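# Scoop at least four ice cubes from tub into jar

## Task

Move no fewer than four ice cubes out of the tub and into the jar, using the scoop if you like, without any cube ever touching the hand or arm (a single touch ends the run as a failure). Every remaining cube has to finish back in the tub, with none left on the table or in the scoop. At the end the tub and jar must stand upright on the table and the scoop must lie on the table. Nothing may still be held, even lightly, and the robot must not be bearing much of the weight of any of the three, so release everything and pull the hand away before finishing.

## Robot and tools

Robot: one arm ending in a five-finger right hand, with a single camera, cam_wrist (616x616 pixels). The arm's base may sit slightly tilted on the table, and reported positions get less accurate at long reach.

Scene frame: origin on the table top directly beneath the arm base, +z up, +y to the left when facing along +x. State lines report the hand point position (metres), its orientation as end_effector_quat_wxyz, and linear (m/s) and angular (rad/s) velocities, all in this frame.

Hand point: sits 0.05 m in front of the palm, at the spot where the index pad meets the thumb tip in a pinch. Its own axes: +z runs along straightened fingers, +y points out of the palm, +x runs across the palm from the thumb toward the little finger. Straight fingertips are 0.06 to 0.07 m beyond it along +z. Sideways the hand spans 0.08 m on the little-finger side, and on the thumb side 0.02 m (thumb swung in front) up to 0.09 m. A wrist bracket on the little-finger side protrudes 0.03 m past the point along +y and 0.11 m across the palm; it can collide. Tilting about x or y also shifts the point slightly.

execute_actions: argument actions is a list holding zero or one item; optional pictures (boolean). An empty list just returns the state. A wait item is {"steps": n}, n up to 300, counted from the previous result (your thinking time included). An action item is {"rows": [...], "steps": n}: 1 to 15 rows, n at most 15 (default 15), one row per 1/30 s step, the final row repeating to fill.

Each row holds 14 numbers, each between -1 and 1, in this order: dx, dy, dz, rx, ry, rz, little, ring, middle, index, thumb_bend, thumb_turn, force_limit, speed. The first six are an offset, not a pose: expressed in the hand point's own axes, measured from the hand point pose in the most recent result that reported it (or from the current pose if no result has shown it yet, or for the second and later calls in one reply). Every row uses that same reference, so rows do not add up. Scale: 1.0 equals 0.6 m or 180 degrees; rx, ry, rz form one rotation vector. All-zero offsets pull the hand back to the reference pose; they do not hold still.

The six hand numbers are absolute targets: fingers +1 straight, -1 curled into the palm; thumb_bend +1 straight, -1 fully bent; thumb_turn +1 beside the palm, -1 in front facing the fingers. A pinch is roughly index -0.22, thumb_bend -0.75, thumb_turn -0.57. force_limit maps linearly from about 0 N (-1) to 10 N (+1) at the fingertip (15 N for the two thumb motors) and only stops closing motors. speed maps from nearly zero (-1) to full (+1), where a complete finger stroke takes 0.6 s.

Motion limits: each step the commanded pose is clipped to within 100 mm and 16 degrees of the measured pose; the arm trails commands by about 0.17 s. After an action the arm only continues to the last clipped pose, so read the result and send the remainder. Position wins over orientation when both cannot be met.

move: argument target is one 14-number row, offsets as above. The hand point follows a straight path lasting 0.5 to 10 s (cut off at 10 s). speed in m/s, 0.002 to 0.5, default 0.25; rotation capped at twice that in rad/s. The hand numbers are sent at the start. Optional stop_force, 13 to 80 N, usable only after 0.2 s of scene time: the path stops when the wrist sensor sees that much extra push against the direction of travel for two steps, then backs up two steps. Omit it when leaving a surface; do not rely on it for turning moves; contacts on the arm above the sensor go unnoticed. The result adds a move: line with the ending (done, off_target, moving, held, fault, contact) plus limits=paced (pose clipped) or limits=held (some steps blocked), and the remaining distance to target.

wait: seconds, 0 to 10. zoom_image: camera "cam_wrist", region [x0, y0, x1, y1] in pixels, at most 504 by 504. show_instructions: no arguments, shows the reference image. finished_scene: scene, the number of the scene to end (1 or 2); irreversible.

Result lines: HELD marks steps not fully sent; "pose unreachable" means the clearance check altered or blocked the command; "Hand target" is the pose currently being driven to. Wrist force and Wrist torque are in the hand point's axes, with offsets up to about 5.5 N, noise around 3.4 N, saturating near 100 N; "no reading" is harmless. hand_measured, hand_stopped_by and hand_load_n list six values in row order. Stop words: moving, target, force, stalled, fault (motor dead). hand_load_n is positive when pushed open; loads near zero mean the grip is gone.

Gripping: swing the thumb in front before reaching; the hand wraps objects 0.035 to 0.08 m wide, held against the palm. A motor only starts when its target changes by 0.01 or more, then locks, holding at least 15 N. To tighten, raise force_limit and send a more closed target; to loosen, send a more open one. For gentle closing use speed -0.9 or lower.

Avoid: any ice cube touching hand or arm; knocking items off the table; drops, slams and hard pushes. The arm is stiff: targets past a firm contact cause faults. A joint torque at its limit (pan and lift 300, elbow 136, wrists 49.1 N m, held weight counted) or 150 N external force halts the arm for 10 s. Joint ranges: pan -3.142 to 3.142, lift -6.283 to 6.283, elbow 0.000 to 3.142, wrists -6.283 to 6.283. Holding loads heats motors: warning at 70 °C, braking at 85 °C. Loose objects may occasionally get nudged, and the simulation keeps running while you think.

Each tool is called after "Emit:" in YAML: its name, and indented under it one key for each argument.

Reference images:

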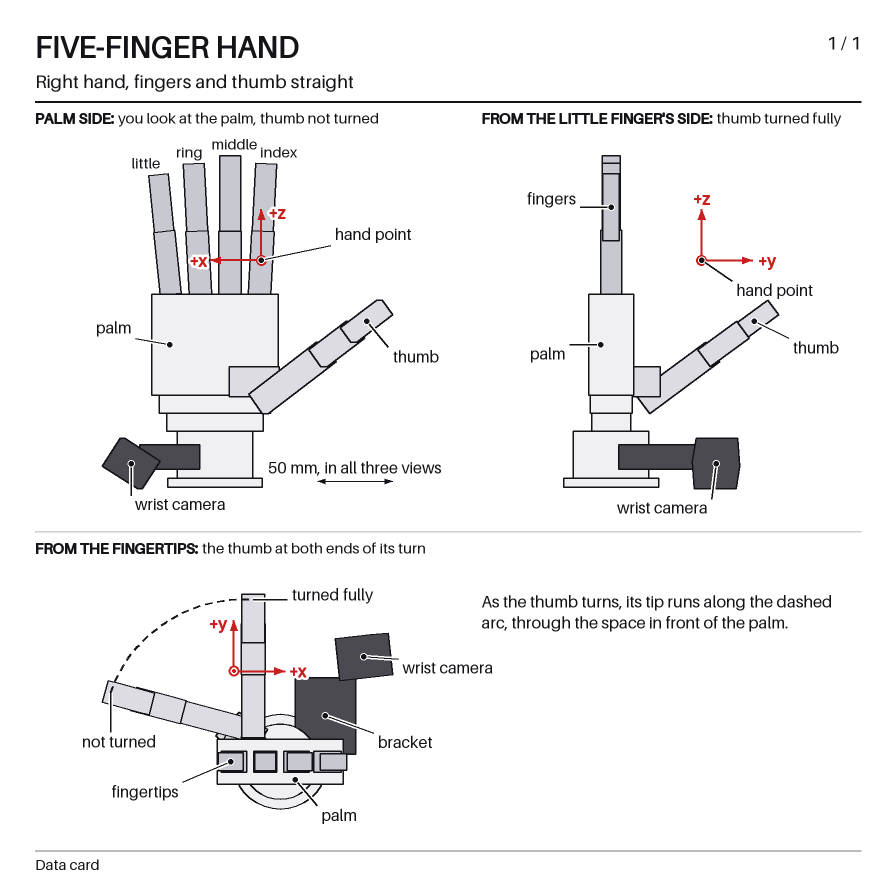

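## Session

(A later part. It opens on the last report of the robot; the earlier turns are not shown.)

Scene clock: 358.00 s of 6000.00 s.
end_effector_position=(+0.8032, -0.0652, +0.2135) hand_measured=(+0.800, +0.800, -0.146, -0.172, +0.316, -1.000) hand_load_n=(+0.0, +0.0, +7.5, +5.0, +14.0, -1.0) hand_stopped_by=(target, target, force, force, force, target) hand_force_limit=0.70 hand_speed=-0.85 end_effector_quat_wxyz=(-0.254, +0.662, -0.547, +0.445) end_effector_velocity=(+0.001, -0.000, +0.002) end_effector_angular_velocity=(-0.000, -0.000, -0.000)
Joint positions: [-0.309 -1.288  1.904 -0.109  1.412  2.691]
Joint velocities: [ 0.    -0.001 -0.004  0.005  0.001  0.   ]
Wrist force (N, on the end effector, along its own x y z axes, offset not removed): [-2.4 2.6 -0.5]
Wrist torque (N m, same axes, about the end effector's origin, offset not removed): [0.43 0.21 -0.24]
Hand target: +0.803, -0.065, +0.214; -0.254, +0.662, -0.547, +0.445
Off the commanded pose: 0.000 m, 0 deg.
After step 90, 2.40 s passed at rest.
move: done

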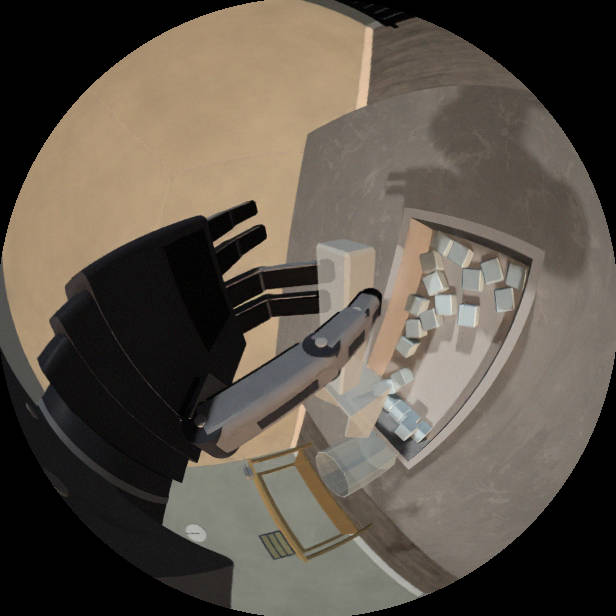

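Emit:
move:
  target: [0,0.142,-0.035,0,0,0,0.8,0.8,-0.7,-0.7,-0.1,-1,0.9,-0.9]
  speed: 0.1

Emit:
move:
  target: [-0.033,0.087,0.05,0,0,0,0.8,0.8,-0.7,-0.7,-0.1,-1,0.9,-0.9]
  speed: 0.05

Emit:
move:
  target: [-0.07,-0.019,-0.011,0,0,0,0.8,0.8,-0.7,-0.7,-0.1,-1,0.9,-0.9]
  speed: 0.1

Emit:
zoom_image:
  camera: "cam_wrist"
  region: [260,330,440,510]

Scene clock: 372.83 s of 6000.00 s.
end_effector_position=(+0.7427, -0.0853, +0.1535) hand_measured=(+0.800, +0.800, -0.160, -0.202, +0.318, -1.000) hand_load_n=(+0.0, +0.0, +8.0, +9.5, +20.0, -2.5) hand_stopped_by=(target, target, force, force, force, target) hand_force_limit=0.90 hand_speed=-0.90 end_effector_quat_wxyz=(-0.253, +0.662, -0.547, +0.445) end_effector_velocity=(-0.000, -0.001, -0.001) end_effector_angular_velocity=(-0.001, -0.004, -0.000)
Joint positions: [-0.386 -1.304  2.063 -0.244  1.346  2.653]
Joint velocities: [-0.002 -0.001  0.004 -0.007 -0.002 -0.   ]
Wrist force (N, on the end effector, along its own x y z axes, offset not removed): [-2.8 2.2 1.3]
Wrist torque (N m, same axes, about the end effector's origin, offset not removed): [0.33 0.22 -0.34]
Hand target: +0.743, -0.085, +0.153; -0.253, +0.662, -0.547, +0.445
Off the commanded pose: 0.000 m, 0 deg.
After step 90, 10.50 s passed at rest.
move: done

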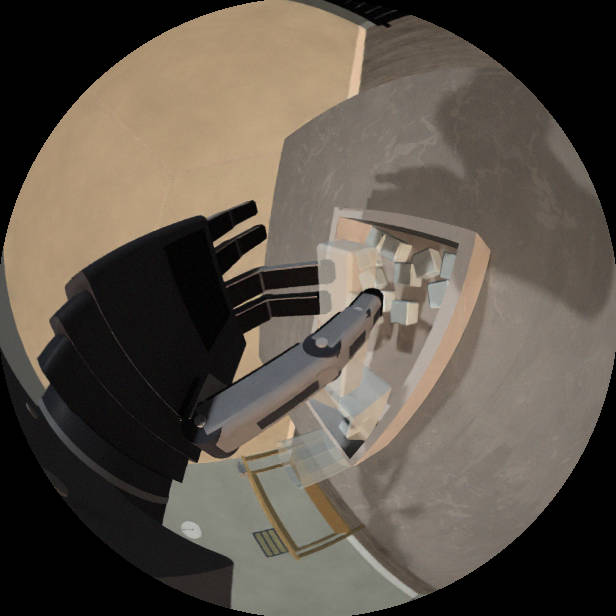

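Scene clock: 374.47 s of 6000.00 s.
end_effector_position=(+0.7425, -0.0853, +0.0903) hand_measured=(+0.800, +0.800, -0.160, -0.202, +0.318, -1.000) hand_load_n=(+0.0, +0.0, +8.5, +11.5, +19.5, +0.5) hand_stopped_by=(target, target, force, force, force, target) hand_force_limit=0.90 hand_speed=-0.90 end_effector_quat_wxyz=(-0.253, +0.662, -0.547, +0.445) end_effector_velocity=(+0.000, -0.000, -0.002) end_effector_angular_velocity=(+0.000, -0.001, +0.000)
Joint positions: [-0.386 -1.219  2.098 -0.365  1.346  2.653]
Joint velocities: [ 0.     0.004  0.001 -0.005 -0.     0.   ]
Wrist force (N, on the end effector, along its own x y z axes, offset not removed): [-3.2 -0.8 1.5]
Wrist torque (N m, same axes, about the end effector's origin, offset not removed): [0.10 0.47 -0.05]
Hand target: +0.743, -0.085, +0.090; -0.253, +0.662, -0.547, +0.445
Off the commanded pose: 0.000 m, 0 deg.
move: done

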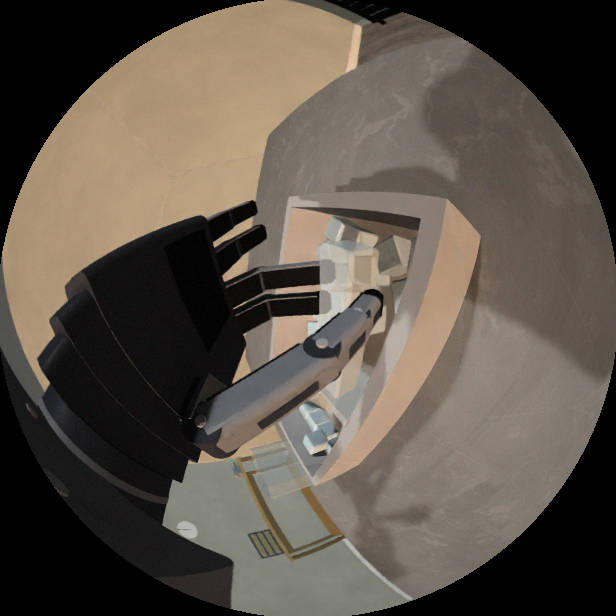

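Scene clock: 375.37 s of 6000.00 s.
end_effector_position=(+0.7422, -0.0414, +0.0898) hand_measured=(+0.800, +0.800, -0.160, -0.202, +0.318, -1.000) hand_load_n=(+0.0, +0.0, +9.0, +9.5, +19.5, -2.5) hand_stopped_by=(target, target, force, force, force, target) hand_force_limit=0.90 hand_speed=-0.90 end_effector_quat_wxyz=(-0.254, +0.662, -0.547, +0.445) end_effector_velocity=(-0.000, +0.002, -0.001) end_effector_angular_velocity=(-0.000, +0.002, -0.000)
Joint positions: [-0.308 -1.224  2.106 -0.375  1.414  2.692]
Joint velocities: [ 0.004  0.001 -0.     0.001  0.004  0.001]
Wrist force (N, on the end effector, along its own x y z axes, offset not removed): [1.3 0.3 0.3]
Wrist torque (N m, same axes, about the end effector's origin, offset not removed): [0.13 -0.05 -0.16]
Hand target: +0.742, -0.041, +0.090; -0.254, +0.662, -0.547, +0.445
Off the commanded pose: 0.000 m, 0 deg.
move: done

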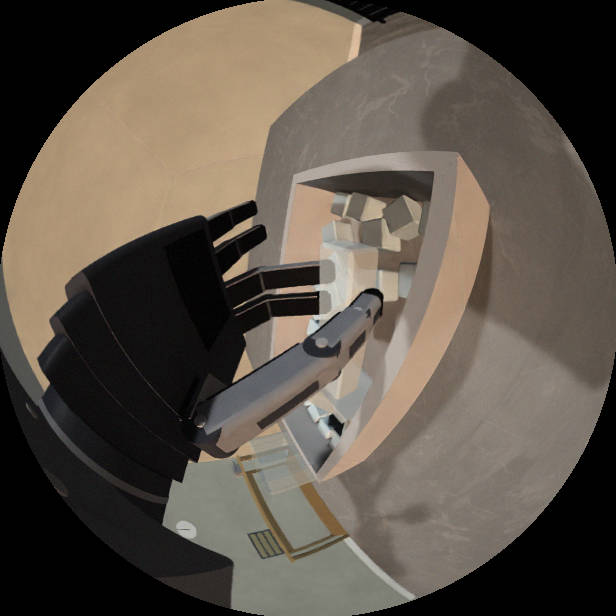

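Region (260, 330, 440, 510) of cam_wrist's 616x616 image, scaled by 2.800, with more detail than that image has.

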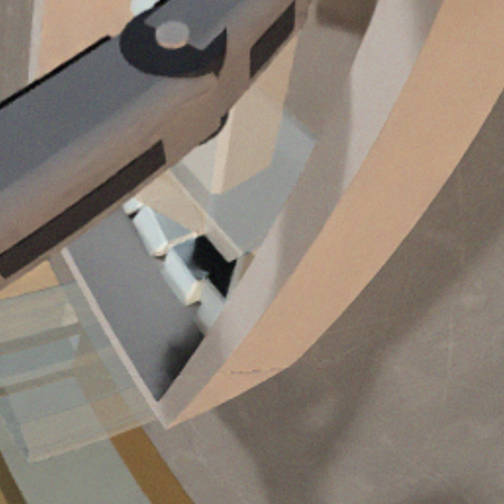

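Emit:
move:
  target: [-0.01,-0.015,-0.008,0,-0.064,0.11,0.8,0.8,-0.7,-0.7,-0.1,-1,0.9,-0.9]
  speed: 0.15

Emit:
move:
  target: [0.02,-0.19,-0.03,-0.06,0,0,0.8,0.8,-0.7,-0.7,-0.1,-1,0.9,-0.9]
  speed: 0.08

Emit:
zoom_image:
  camera: "cam_wrist"
  region: [290,270,530,510]

Scene clock: 386.40 s of 6000.00 s.
end_effector_position=(+0.7426, -0.0327, +0.0975) hand_measured=(+0.800, +0.800, -0.160, -0.202, +0.318, -1.000) hand_load_n=(+0.0, +0.0, +8.5, +9.0, +19.5, -1.5) hand_stopped_by=(target, target, force, force, force, target) hand_force_limit=0.90 hand_speed=-0.90 end_effector_quat_wxyz=(-0.379, +0.600, -0.625, +0.327) end_effector_velocity=(-0.000, -0.000, +0.001) end_effector_angular_velocity=(+0.011, -0.001, -0.000)
Joint positions: [-0.424 -1.203  2.077 -0.281  1.125  2.954]
Joint velocities: [-0.004  0.    -0.     0.001 -0.009  0.007]
Wrist force (N, on the end effector, along its own x y z axes, offset not removed): [0.0 1.3 -0.7]
Wrist torque (N m, same axes, about the end effector's origin, offset not removed): [0.32 0.19 -0.26]
Hand target: +0.743, -0.033, +0.098; -0.379, +0.599, -0.625, +0.326
Off the commanded pose: 0.000 m, 0 deg.
After step 90, 6.30 s passed at rest.
move: done

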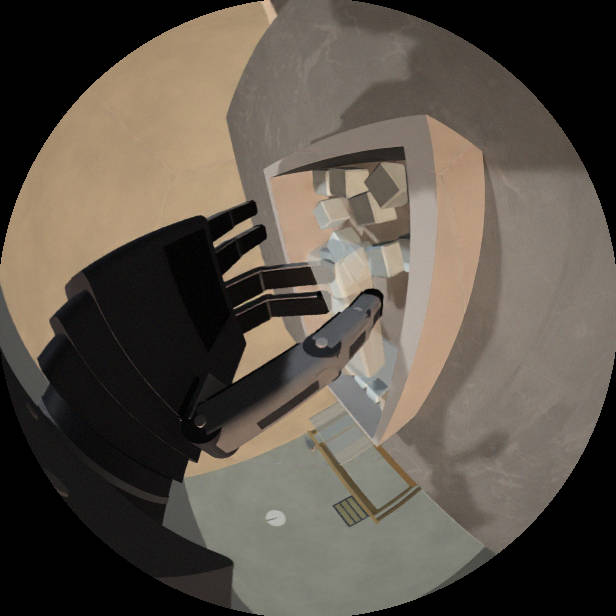

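Scene clock: 388.30 s of 6000.00 s.
end_effector_position=(+0.7841, -0.0530, +0.2037) hand_measured=(+0.800, +0.800, -0.160, -0.202, +0.318, -1.000) hand_load_n=(+0.0, +0.0, +8.5, +8.5, +19.5, -1.0) hand_stopped_by=(target, target, force, force, force, target) hand_force_limit=0.90 hand_speed=-0.90 end_effector_quat_wxyz=(-0.321, +0.633, -0.652, +0.267) end_effector_velocity=(+0.000, +0.001, +0.001) end_effector_angular_velocity=(+0.001, +0.005, +0.001)
Joint positions: [-0.397 -1.212  1.795  0.202  1.187  2.891]
Joint velocities: [ 0.001  0.001 -0.004  0.008  0.001 -0.001]
Wrist force (N, on the end effector, along its own x y z axes, offset not removed): [-2.6 2.1 1.0]
Wrist torque (N m, same axes, about the end effector's origin, offset not removed): [0.36 0.19 -0.28]
Hand target: +0.784, -0.053, +0.204; -0.321, +0.633, -0.652, +0.267
Off the commanded pose: 0.000 m, 0 deg.
move: done

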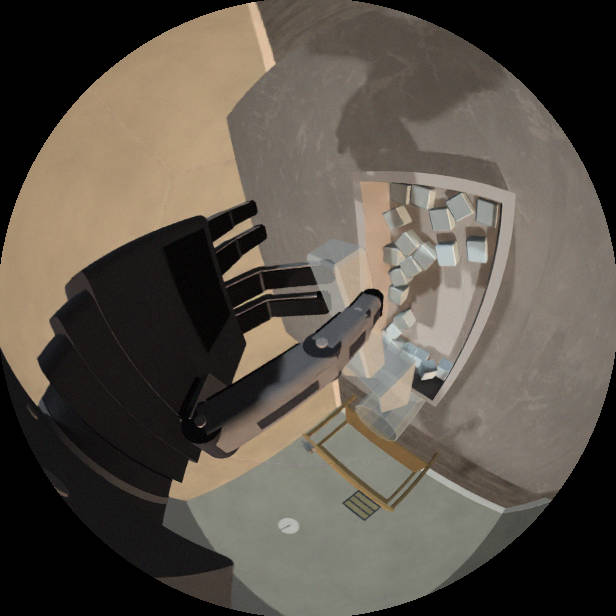

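Region (290, 270, 530, 510) of cam_wrist's 616x616 image, scaled by 2.100, with more detail than that image has.

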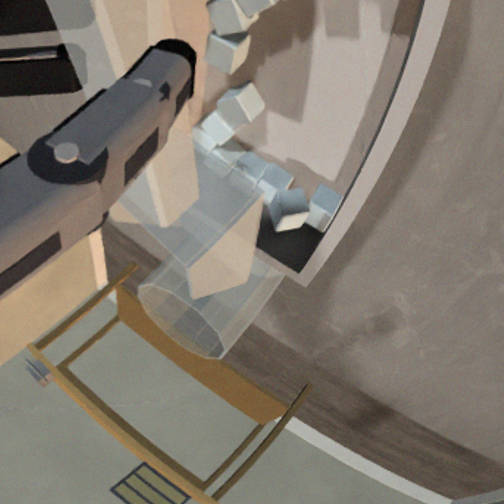

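Emit:
move:
  target: [0.05,0.06,0.01,0.06,0.073,-0.105,-1,0.8,-0.7,-0.7,-0.1,-1,0.9,-0.5]
  speed: 0.15

Emit:
move:
  target: [-0.055,0.1,0.058,0,0,0,-1,0.8,-0.7,-0.7,-0.1,-1,0.9,-0.5]
  speed: 0.04
  stop_force: 15

Emit:
move:
  target: [0,0,0,0,0,0,-1,-0.5,-0.7,-0.7,-0.1,-1,0.5,-0.8]

Emit:
zoom_image:
  camera: "cam_wrist"
  region: [200,180,500,480]

Scene clock: 416.67 s of 6000.00 s.
end_effector_position=(+0.7653, -0.0805, +0.1703) hand_measured=(-1.000, +0.800, -0.160, -0.202, +0.318, -1.000) hand_load_n=(+0.0, +0.0, +8.5, +8.5, +19.5, -1.0) hand_stopped_by=(target, target, force, force, force, target) hand_force_limit=0.90 hand_speed=-0.50 end_effector_quat_wxyz=(-0.255, +0.663, -0.545, +0.446) end_effector_velocity=(-0.000, +0.000, -0.001) end_effector_angular_velocity=(-0.001, +0.001, +0.001)
Joint positions: [-0.362 -1.294  2.01  -0.206  1.363  2.661]
Joint velocities: [ 0.     0.001  0.    -0.     0.    -0.001]
Wrist force (N, on the end effector, along its own x y z axes, offset not removed): [-3.2 1.0 -0.6]
Wrist torque (N m, same axes, about the end effector's origin, offset not removed): [0.21 0.30 -0.30]
Hand target: +0.765, -0.080, +0.170; -0.255, +0.663, -0.545, +0.446
Off the commanded pose: 0.000 m, 0 deg.
After step 90, 22.93 s passed at rest.
move: done

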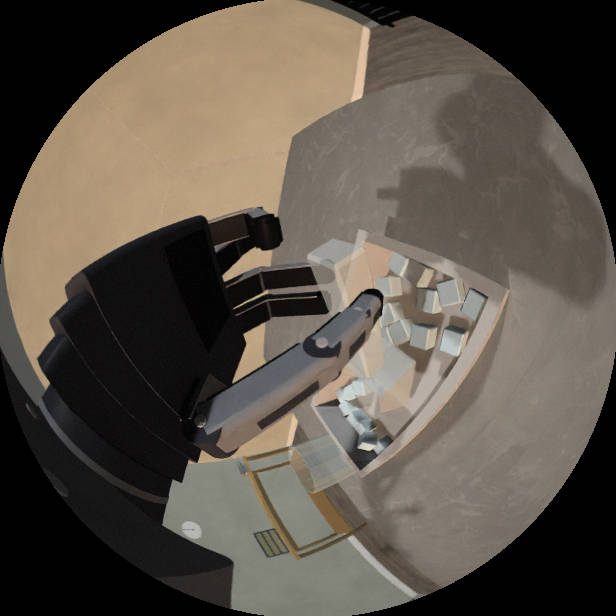

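Scene clock: 418.97 s of 6000.00 s.
end_effector_position=(+0.7655, -0.0710, +0.0942) hand_measured=(-1.000, +0.800, -0.160, -0.202, +0.318, -1.000) hand_load_n=(+0.0, +0.0, +12.0, +5.0, +19.0, +1.0) hand_stopped_by=(target, target, force, force, force, target) hand_force_limit=0.90 hand_speed=-0.50 end_effector_quat_wxyz=(-0.255, +0.663, -0.545, +0.446) end_effector_velocity=(-0.001, +0.001, -0.002) end_effector_angular_velocity=(+0.001, +0.001, -0.000)
Joint positions: [-0.345 -1.198  2.055 -0.349  1.377  2.669]
Joint velocities: [ 0.001  0.003  0.002 -0.003  0.     0.001]
Wrist force (N, on the end effector, along its own x y z axes, offset not removed): [-2.2 1.4 -0.5]
Wrist torque (N m, same axes, about the end effector's origin, offset not removed): [0.37 0.15 -0.06]
Hand target: +0.765, -0.071, +0.094; -0.255, +0.663, -0.545, +0.446
Off the commanded pose: 0.000 m, 0 deg.
move: done

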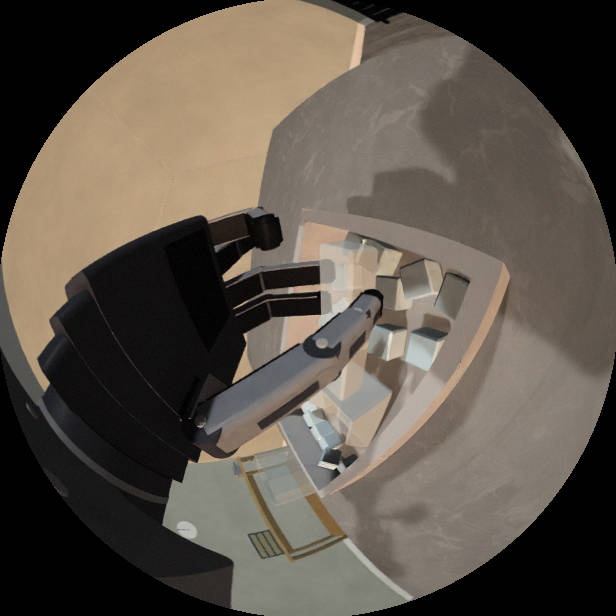

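Scene clock: 422.30 s of 6000.00 s.
end_effector_position=(+0.7655, -0.0710, +0.0942) hand_measured=(-1.000, -0.218, -0.160, -0.202, +0.318, -1.000) hand_load_n=(+0.0, +8.0, +5.5, +4.5, +21.5, +6.0) hand_stopped_by=(target, force, force, force, force, target) hand_force_limit=0.50 hand_speed=-0.80 end_effector_quat_wxyz=(-0.255, +0.663, -0.545, +0.446) end_effector_velocity=(-0.000, +0.001, +0.000) end_effector_angular_velocity=(-0.000, +0.001, +0.001)
Joint positions: [-0.345 -1.198  2.055 -0.349  1.377  2.669]
Joint velocities: [ 0.001 -0.001 -0.     0.001  0.    -0.   ]
Wrist force (N, on the end effector, along its own x y z axes, offset not removed): [-2.1 1.4 -1.3]
Wrist torque (N m, same axes, about the end effector's origin, offset not removed): [0.41 0.03 0.01]
Hand target: +0.765, -0.071, +0.094; -0.255, +0.663, -0.545, +0.446
Off the commanded pose: 0.000 m, 0 deg.
move: done

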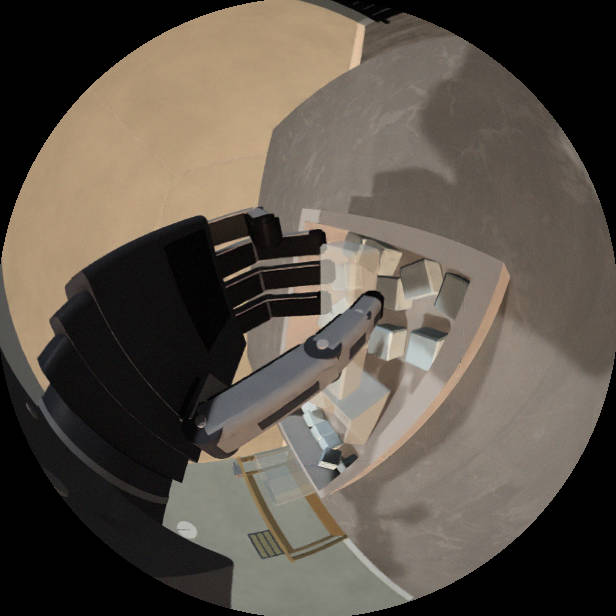

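Region (200, 180, 500, 480) of cam_wrist's 616x616 image, scaled by 1.680, with more detail than that image has.

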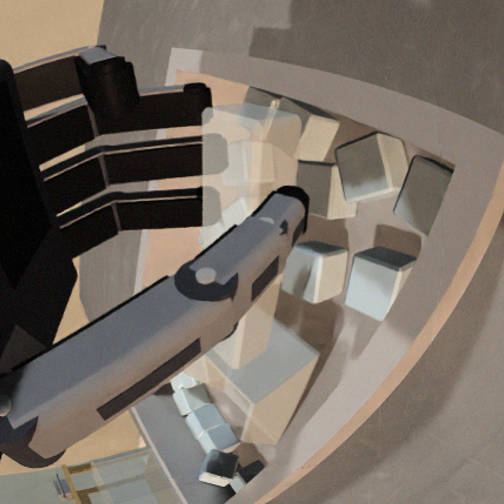

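Emit:
move:
  target: [0.057,-0.151,-0.087,0,0,0,-1,-0.5,-0.7,-0.8,-0.1,-1,0.7,-0.9]
  speed: 0.15

Emit:
move:
  target: [0.149,0.017,0.068,0,0.075,-0.13,-1,-0.5,-0.7,-0.8,-0.1,-1,0.7,-0.9]
  speed: 0.15

Emit:
zoom_image:
  camera: "cam_wrist"
  region: [250,320,470,540]

Scene clock: 436.70 s of 6000.00 s.
end_effector_position=(+0.7653, -0.0705, +0.2041) hand_measured=(-1.000, -0.218, -0.160, -0.210, +0.320, -1.000) hand_load_n=(+0.0, +6.0, +4.0, +8.5, +22.5, +6.0) hand_stopped_by=(target, force, force, force, force, target) hand_force_limit=0.70 hand_speed=-0.90 end_effector_quat_wxyz=(-0.255, +0.663, -0.545, +0.446) end_effector_velocity=(+0.000, -0.000, +0.003) end_effector_angular_velocity=(-0.002, -0.001, +0.001)
Joint positions: [-0.344 -1.334  1.987 -0.145  1.378  2.669]
Joint velocities: [ 0.    -0.003 -0.002  0.004  0.    -0.001]
Wrist force (N, on the end effector, along its own x y z axes, offset not removed): [-1.2 2.3 1.7]
Wrist torque (N m, same axes, about the end effector's origin, offset not removed): [0.33 -0.13 -0.18]
Hand target: +0.765, -0.071, +0.204; -0.255, +0.663, -0.545, +0.446
Off the commanded pose: 0.000 m, 0 deg.
After step 90, 10.17 s passed at rest.
move: done

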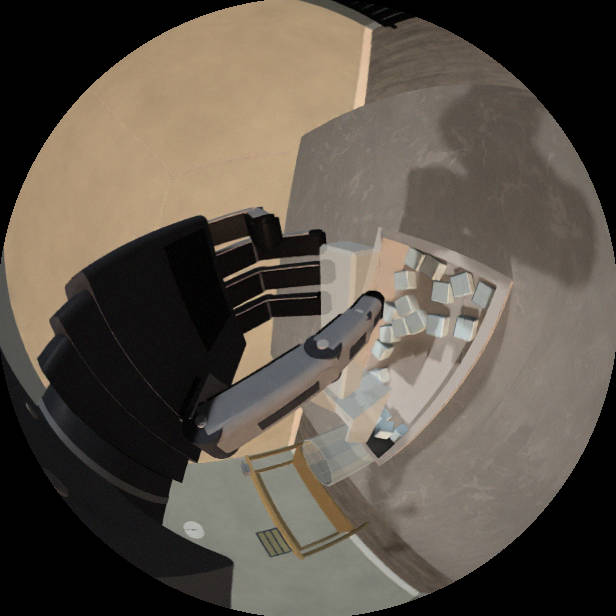

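Scene clock: 438.70 s of 6000.00 s.
end_effector_position=(+0.7966, -0.1640, +0.2045) hand_measured=(-1.000, -0.218, -0.160, -0.210, +0.320, -1.000) hand_load_n=(+0.0, +6.0, +4.0, +8.5, +22.5, +6.0) hand_stopped_by=(target, force, force, force, force, target) hand_force_limit=0.70 hand_speed=-0.90 end_effector_quat_wxyz=(-0.094, +0.703, -0.425, +0.562) end_effector_velocity=(+0.002, -0.002, +0.001) end_effector_angular_velocity=(-0.009, -0.002, +0.000)
Joint positions: [-0.344 -1.282  1.974 -0.33   1.561  2.275]
Joint velocities: [-0.     0.002 -0.002 -0.005  0.002 -0.007]
Wrist force (N, on the end effector, along its own x y z axes, offset not removed): [-3.0 0.6 0.0]
Wrist torque (N m, same axes, about the end effector's origin, offset not removed): [0.23 0.23 -0.21]
Hand target: +0.797, -0.164, +0.204; -0.094, +0.703, -0.425, +0.562
Off the commanded pose: 0.000 m, 0 deg.
move: done

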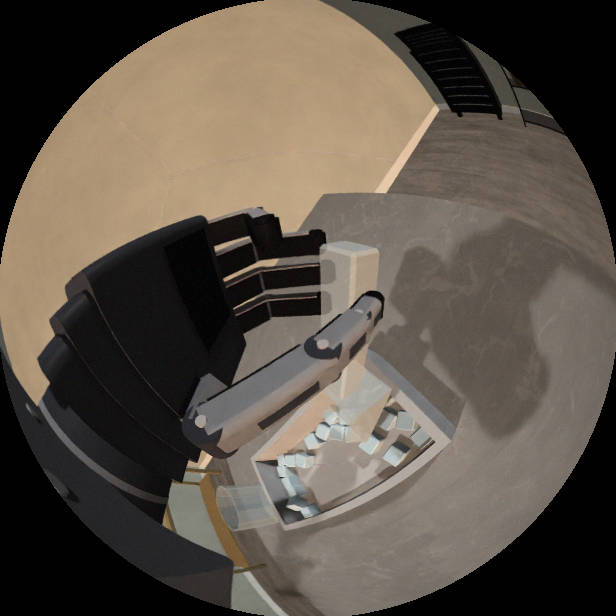

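Region (250, 320, 470, 540) of cam_wrist's 616x616 image, scaled by 2.291, with more detail than that image has.

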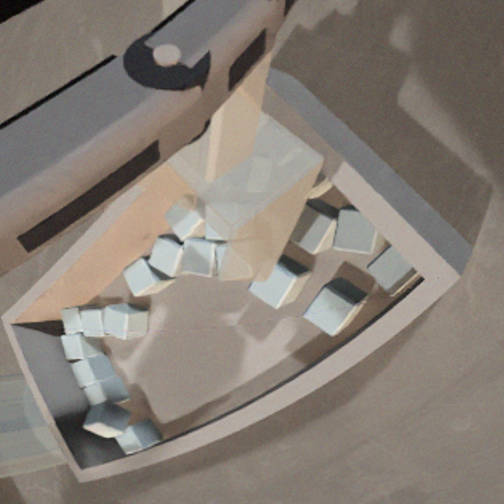

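Emit:
move:
  target: [-0.035,0.008,0.033,0,0,0,-1,-0.5,-0.7,-0.8,-0.1,-1,0.7,-0.9]
  speed: 0.04

Emit:
zoom_image:
  camera: "cam_wrist"
  region: [270,340,450,520]

Scene clock: 447.00 s of 6000.00 s.
end_effector_position=(+0.8112, -0.1590, +0.1799) hand_measured=(-1.000, -0.218, -0.160, -0.210, +0.320, -1.000) hand_load_n=(+0.0, +7.5, +5.5, +5.5, +23.0, +4.0) hand_stopped_by=(target, force, force, force, force, target) hand_force_limit=0.70 hand_speed=-0.90 end_effector_quat_wxyz=(-0.094, +0.703, -0.425, +0.562) end_effector_velocity=(+0.001, +0.000, -0.003) end_effector_angular_velocity=(+0.000, +0.002, +0.000)
Joint positions: [-0.327 -1.234  1.962 -0.366  1.577  2.281]
Joint velocities: [ 0.001  0.004 -0.001 -0.002  0.001  0.   ]
Wrist force (N, on the end effector, along its own x y z axes, offset not removed): [-1.7 -1.8 -0.9]
Wrist torque (N m, same axes, about the end effector's origin, offset not removed): [-0.02 0.04 -0.19]
Hand target: +0.811, -0.159, +0.180; -0.094, +0.703, -0.425, +0.562
Off the commanded pose: 0.000 m, 0 deg.
After step 90, 4.20 s passed at rest.
move: done

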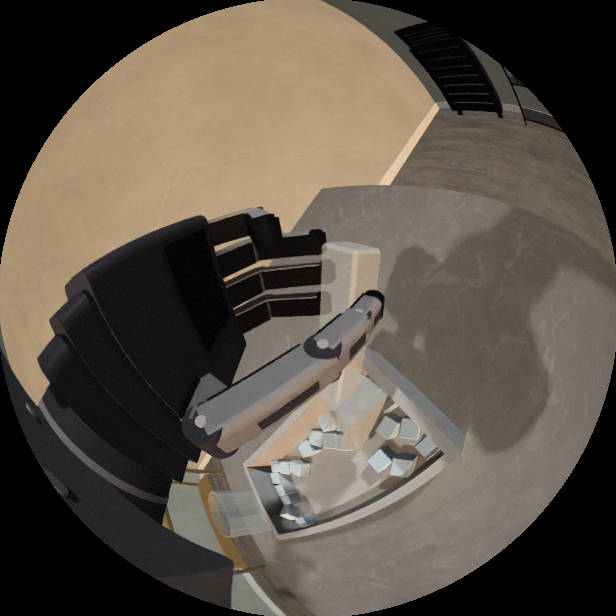

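Region (270, 340, 450, 520) of cam_wrist's 616x616 image, scaled by 2.800, with more detail than that image has.

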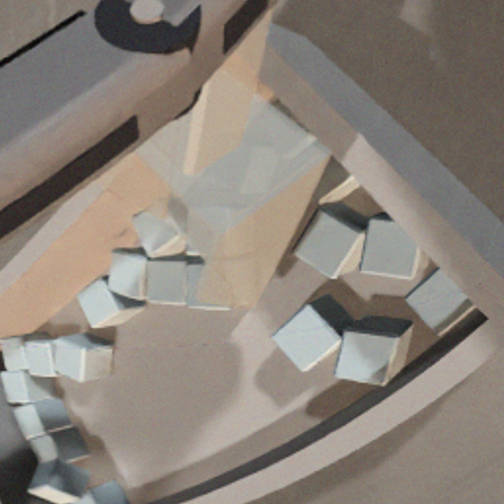

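Emit:
move:
  target: [0.021,-0.018,-0.011,0,0.028,-0.048,-1,-0.5,-0.7,-0.8,-0.1,-1,0.7,-0.9]
  speed: 0.06

Emit:
move:
  target: [-0.03,0.008,0.005,0,0,0,-1,-0.5,-0.7,-0.8,-0.1,-1,0.7,-0.9]
  speed: 0.03

Emit:
zoom_image:
  camera: "cam_wrist"
  region: [270,340,450,520]

Scene clock: 457.93 s of 6000.00 s.
end_effector_position=(+0.8109, -0.1589, +0.1976) hand_measured=(-1.000, -0.218, -0.160, -0.210, +0.320, -1.000) hand_load_n=(+0.0, +6.0, +5.0, +6.0, +23.0, +5.0) hand_stopped_by=(target, force, force, force, force, target) hand_force_limit=0.70 hand_speed=-0.90 end_effector_quat_wxyz=(-0.033, +0.708, -0.375, +0.598) end_effector_velocity=(+0.000, -0.000, +0.002) end_effector_angular_velocity=(-0.011, -0.002, -0.001)
Joint positions: [-0.288 -1.246  1.982 -0.443  1.667  2.14 ]
Joint velocities: [ 0.002 -0.001  0.001 -0.006  0.005 -0.009]
Wrist force (N, on the end effector, along its own x y z axes, offset not removed): [-2.1 0.3 -0.8]
Wrist torque (N m, same axes, about the end effector's origin, offset not removed): [0.23 0.12 -0.13]
Hand target: +0.811, -0.159, +0.198; -0.033, +0.708, -0.375, +0.598
Off the commanded pose: 0.000 m, 0 deg.
After step 90, 6.17 s passed at rest.
move: done

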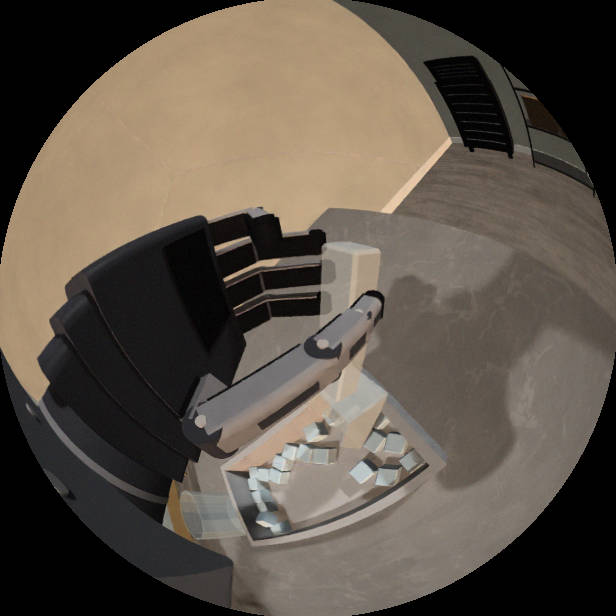

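Scene clock: 458.90 s of 6000.00 s.
end_effector_position=(+0.8110, -0.1533, +0.1798) hand_measured=(-1.000, -0.218, -0.160, -0.210, +0.320, -1.000) hand_load_n=(+0.0, +3.0, +7.0, +6.5, +22.0, +3.0) hand_stopped_by=(target, force, force, force, force, target) hand_force_limit=0.70 hand_speed=-0.90 end_effector_quat_wxyz=(-0.033, +0.708, -0.375, +0.598) end_effector_velocity=(-0.001, +0.001, -0.003) end_effector_angular_velocity=(-0.000, +0.002, -0.000)
Joint positions: [-0.278 -1.224  1.993 -0.475  1.675  2.143]
Joint velocities: [ 0.001  0.003  0.002 -0.003  0.001 -0.001]
Wrist force (N, on the end effector, along its own x y z axes, offset not removed): [-3.4 -0.1 -0.3]
Wrist torque (N m, same axes, about the end effector's origin, offset not removed): [0.21 0.23 -0.18]
Hand target: +0.811, -0.153, +0.180; -0.033, +0.708, -0.375, +0.598
Off the commanded pose: 0.000 m, 0 deg.
move: done

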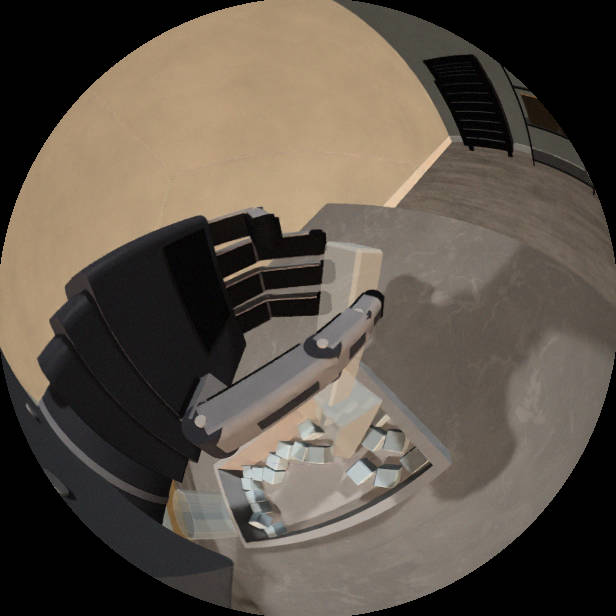

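Region (270, 340, 450, 520) of cam_wrist's 616x616 image, scaled by 2.800, with more detail than that image has.

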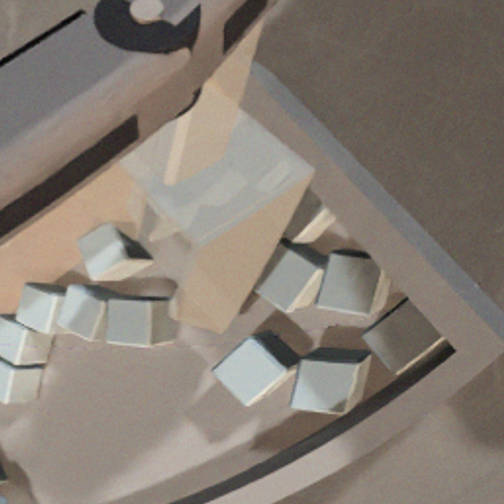

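Emit:
move:
  target: [-0.047,-0.012,-0.007,0,0,0,-1,-0.5,-0.7,-0.8,-0.1,-1,0.7,-0.9]
  speed: 0.03

Emit:
move:
  target: [-0.1,0.03,0.0175,0,-0.075,0.13,-1,-0.5,-0.7,-0.8,-0.1,-1,0.7,-0.9]
  speed: 0.07

Emit:
zoom_image:
  camera: "cam_wrist"
  region: [240,340,440,540]

Scene clock: 473.23 s of 6000.00 s.
end_effector_position=(+0.8108, -0.1305, +0.1615) hand_measured=(-1.000, -0.218, -0.160, -0.210, +0.320, -1.000) hand_load_n=(+0.0, +4.0, +8.5, +6.0, +21.5, +1.5) hand_stopped_by=(target, force, force, force, force, target) hand_force_limit=0.70 hand_speed=-0.90 end_effector_quat_wxyz=(-0.033, +0.708, -0.375, +0.598) end_effector_velocity=(+0.000, +0.002, -0.002) end_effector_angular_velocity=(+0.001, -0.000, -0.000)
Joint positions: [-0.241 -1.202  2.004 -0.508  1.711  2.154]
Joint velocities: [ 0.003  0.002  0.    -0.002  0.002  0.002]
Wrist force (N, on the end effector, along its own x y z axes, offset not removed): [-0.1 0.7 -1.2]
Wrist torque (N m, same axes, about the end effector's origin, offset not removed): [0.25 -0.08 -0.05]
Hand target: +0.811, -0.130, +0.161; -0.033, +0.708, -0.375, +0.598
Off the commanded pose: 0.000 m, 0 deg.
After step 90, 10.03 s passed at rest.
move: done

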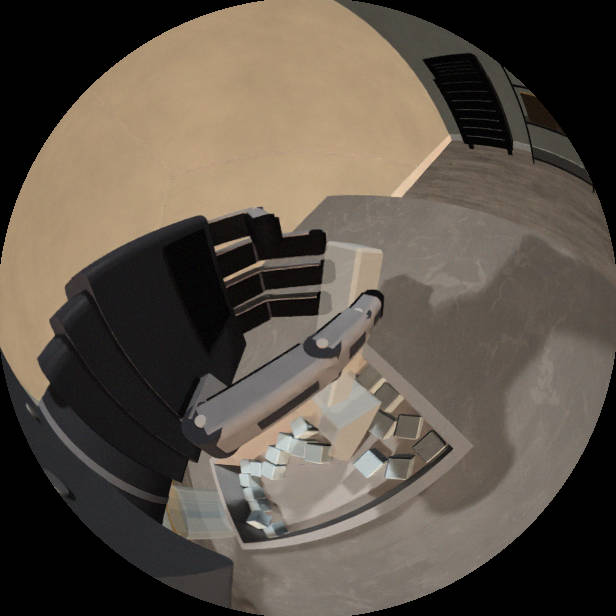

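Scene clock: 476.90 s of 6000.00 s.
end_effector_position=(+0.8109, -0.1135, +0.1005) hand_measured=(-1.000, -0.218, -0.160, -0.210, +0.320, -1.000) hand_load_n=(+0.0, +1.5, +7.5, +8.5, +21.5, +3.0) hand_stopped_by=(target, force, force, force, force, target) hand_force_limit=0.70 hand_speed=-0.90 end_effector_quat_wxyz=(-0.197, +0.682, -0.504, +0.492) end_effector_velocity=(-0.001, +0.001, -0.003) end_effector_angular_velocity=(+0.014, +0.001, -0.000)
Joint positions: [-0.333 -1.147  1.971 -0.362  1.462  2.531]
Joint velocities: [-0.003  0.002  0.001  0.001 -0.008  0.01 ]
Wrist force (N, on the end effector, along its own x y z axes, offset not removed): [-2.8 0.8 -0.1]
Wrist torque (N m, same axes, about the end effector's origin, offset not removed): [0.15 0.16 -0.31]
Hand target: +0.811, -0.113, +0.100; -0.197, +0.682, -0.504, +0.492
Off the commanded pose: 0.000 m, 0 deg.
move: done

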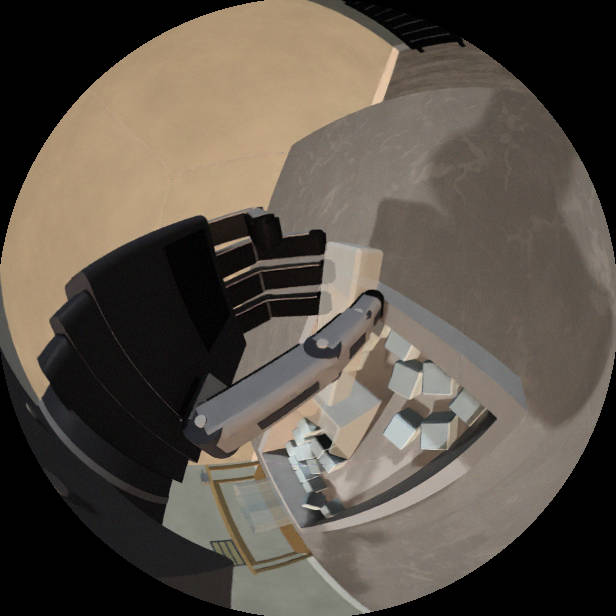

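Region (240, 340, 440, 540) of cam_wrist's 616x616 image, scaled by 2.520, with more detail than that image has.

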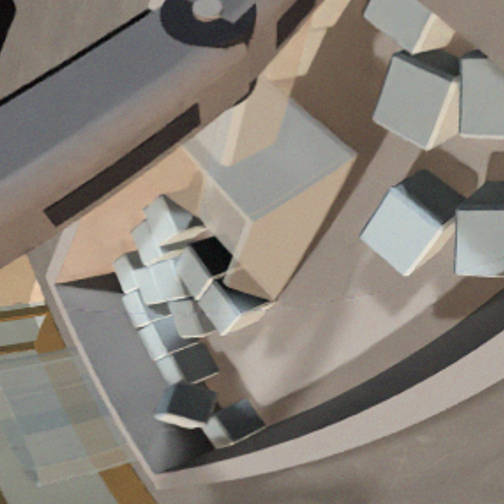

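Emit:
move:
  target: [-0.048,-0.014,-0.008,0,0,0,-1,-0.6,-0.7,-0.8,-0.1,-1,0.3,-0.9]
  speed: 0.04

Emit:
zoom_image:
  camera: "cam_wrist"
  region: [240,340,440,540]

Scene clock: 482.23 s of 6000.00 s.
end_effector_position=(+0.8106, -0.0838, +0.0954) hand_measured=(-1.000, -0.244, -0.160, -0.210, +0.320, -1.000) hand_load_n=(+0.0, +6.0, +5.5, +7.0, +22.5, +4.5) hand_stopped_by=(target, force, force, force, force, target) hand_force_limit=0.30 hand_speed=-0.90 end_effector_quat_wxyz=(-0.197, +0.682, -0.504, +0.492) end_effector_velocity=(+0.001, +0.002, +0.001) end_effector_angular_velocity=(-0.001, -0.001, +0.000)
Joint positions: [-0.286 -1.144  1.978 -0.375  1.505  2.553]
Joint velocities: [ 0.003 -0.    -0.002  0.001  0.003  0.001]
Wrist force (N, on the end effector, along its own x y z axes, offset not removed): [-0.6 2.1 0.6]
Wrist torque (N m, same axes, about the end effector's origin, offset not removed): [0.35 -0.16 -0.04]
Hand target: +0.811, -0.084, +0.095; -0.197, +0.682, -0.504, +0.492
Off the commanded pose: 0.000 m, 0 deg.
After step 90, 1.20 s passed at rest.
move: done

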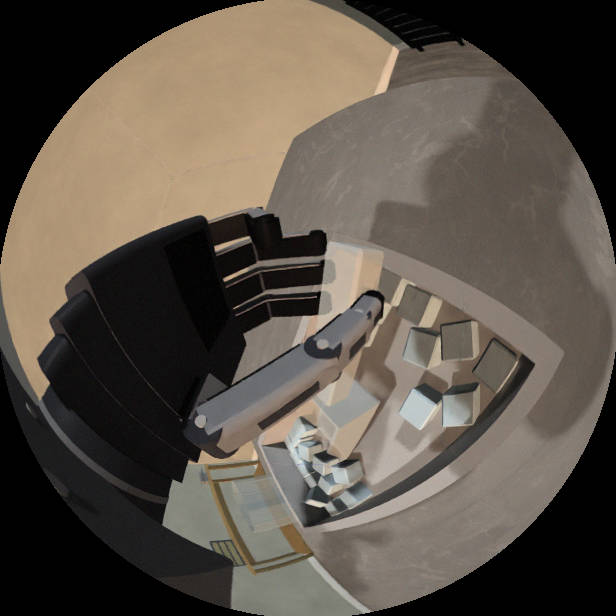

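Region (240, 340, 440, 540) of cam_wrist's 616x616 image, scaled by 2.520, with more detail than that image has.

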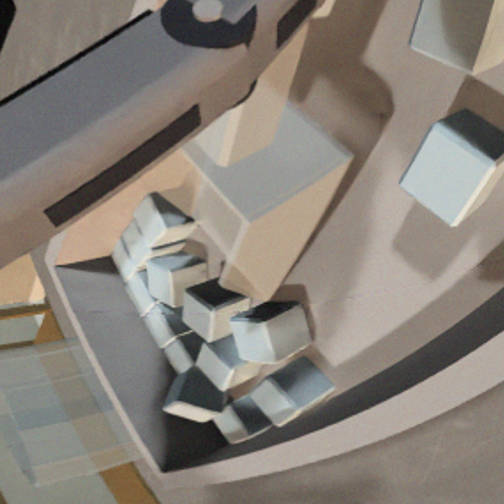

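Emit:
move:
  target: [-0.038,-0.016,-0.009,0,0,0,-1,-0.6,-0.7,-0.8,-0.1,-1,0.3,-0.9]
  speed: 0.04

Emit:
zoom_image:
  camera: "cam_wrist"
  region: [240,340,440,540]

Scene clock: 489.63 s of 6000.00 s.
end_effector_position=(+0.8104, -0.0586, +0.0943) hand_measured=(-1.000, -0.244, -0.160, -0.210, +0.320, -1.000) hand_load_n=(+0.0, +6.0, +6.5, +7.5, +22.5, +3.5) hand_stopped_by=(target, force, force, force, force, target) hand_force_limit=0.30 hand_speed=-0.90 end_effector_quat_wxyz=(-0.197, +0.682, -0.504, +0.492) end_effector_velocity=(+0.001, +0.002, +0.000) end_effector_angular_velocity=(-0.000, +0.001, -0.000)
Joint positions: [-0.245 -1.143  1.98  -0.378  1.541  2.571]
Joint velocities: [ 0.003  0.001 -0.002  0.002  0.003  0.001]
Wrist force (N, on the end effector, along its own x y z axes, offset not removed): [-1.7 1.1 -1.1]
Wrist torque (N m, same axes, about the end effector's origin, offset not removed): [0.26 0.34 -0.36]
Hand target: +0.810, -0.058, +0.094; -0.197, +0.682, -0.504, +0.492
Off the commanded pose: 0.000 m, 0 deg.
After step 90, 3.40 s passed at rest.
move: done

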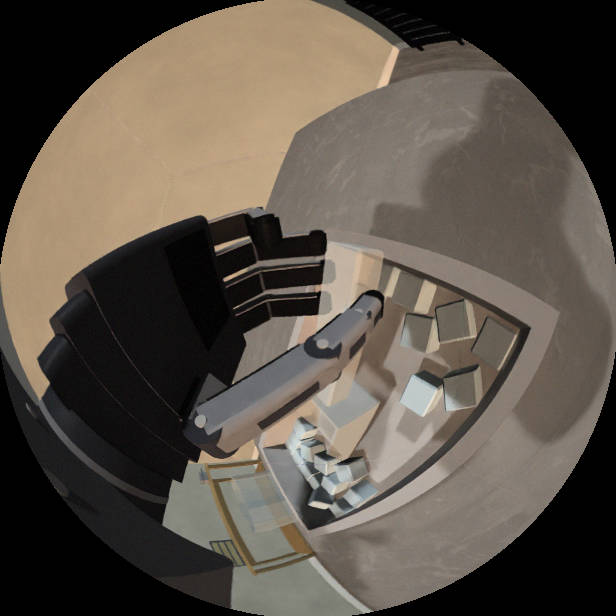

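Region (240, 340, 440, 540) of cam_wrist's 616x616 image, scaled by 2.520, with more detail than that image has.

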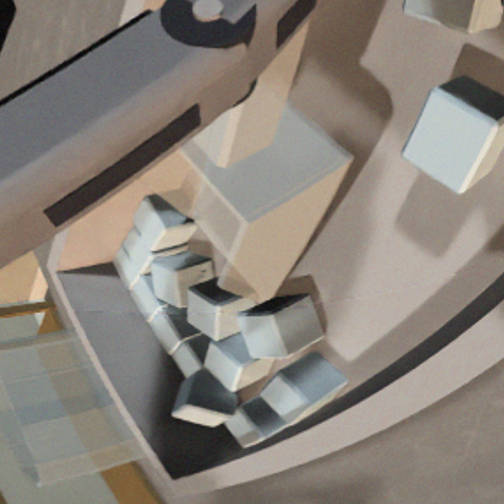

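Emit:
move:
  target: [0.009,0.023,-0.029,0,0,0,-1,-0.6,-0.7,-0.8,-0.1,-1,0.3,-0.9]
  speed: 0.03

Emit:
move:
  target: [-0.046,-0.019,-0.011,0,0,0,-1,-0.6,-0.7,-0.8,-0.1,-1,0.3,-0.9]
  speed: 0.05

Emit:
zoom_image:
  camera: "cam_wrist"
  region: [240,360,420,540]

Scene clock: 498.00 s of 6000.00 s.
end_effector_position=(+0.7887, -0.0651, +0.0940) hand_measured=(-1.000, -0.244, -0.160, -0.210, +0.320, -1.000) hand_load_n=(+0.0, +4.5, +6.0, +8.5, +22.0, +4.5) hand_stopped_by=(target, force, force, force, force, target) hand_force_limit=0.30 hand_speed=-0.90 end_effector_quat_wxyz=(-0.197, +0.682, -0.504, +0.492) end_effector_velocity=(-0.002, -0.000, -0.000) end_effector_angular_velocity=(+0.000, +0.001, +0.001)
Joint positions: [-0.267 -1.17   2.025 -0.396  1.522  2.561]
Joint velocities: [-0.001 -0.002  0.004 -0.001 -0.002 -0.001]
Wrist force (N, on the end effector, along its own x y z axes, offset not removed): [-2.4 1.0 -0.2]
Wrist torque (N m, same axes, about the end effector's origin, offset not removed): [0.25 0.14 -0.13]
Hand target: +0.789, -0.065, +0.094; -0.197, +0.682, -0.504, +0.492
Off the commanded pose: 0.000 m, 0 deg.
After step 90, 4.27 s passed at rest.
move: done

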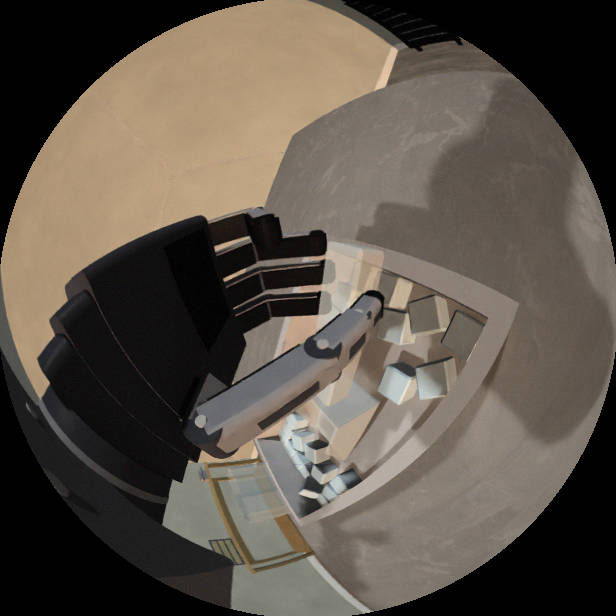

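Scene clock: 498.97 s of 6000.00 s.
end_effector_position=(+0.7883, -0.0348, +0.0925) hand_measured=(-1.000, -0.244, -0.160, -0.210, +0.320, -1.000) hand_load_n=(+0.0, +4.5, +6.5, +8.0, +22.0, +3.5) hand_stopped_by=(target, force, force, force, force, target) hand_force_limit=0.30 hand_speed=-0.90 end_effector_quat_wxyz=(-0.197, +0.682, -0.504, +0.492) end_effector_velocity=(-0.000, +0.002, -0.000) end_effector_angular_velocity=(+0.000, +0.001, -0.000)
Joint positions: [-0.215 -1.168  2.026 -0.399  1.568  2.584]
Joint velocities: [ 0.004 -0.     0.     0.001  0.004  0.002]
Wrist force (N, on the end effector, along its own x y z axes, offset not removed): [-0.2 -0.4 -0.8]
Wrist torque (N m, same axes, about the end effector's origin, offset not removed): [0.01 0.03 -0.24]
Hand target: +0.788, -0.035, +0.093; -0.197, +0.682, -0.504, +0.492
Off the commanded pose: 0.000 m, 0 deg.
move: done

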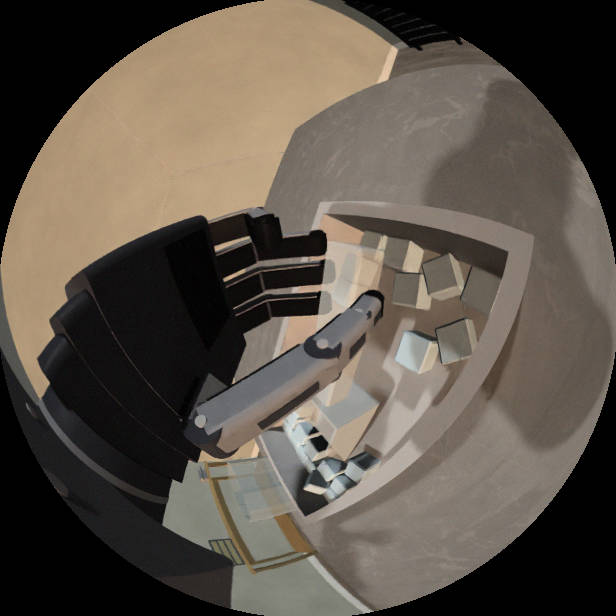

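Region (240, 360, 420, 540) of cam_wrist's 616x616 image, scaled by 2.800, with more detail than that image has.

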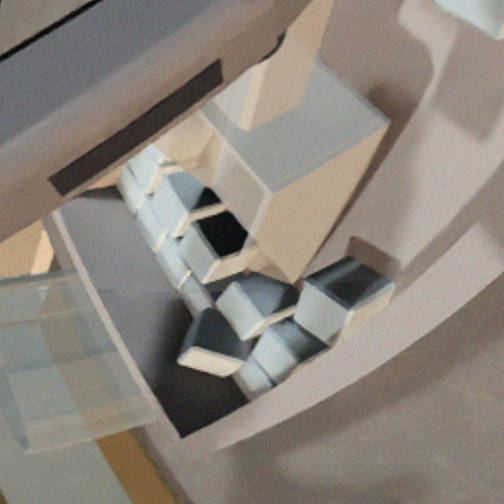

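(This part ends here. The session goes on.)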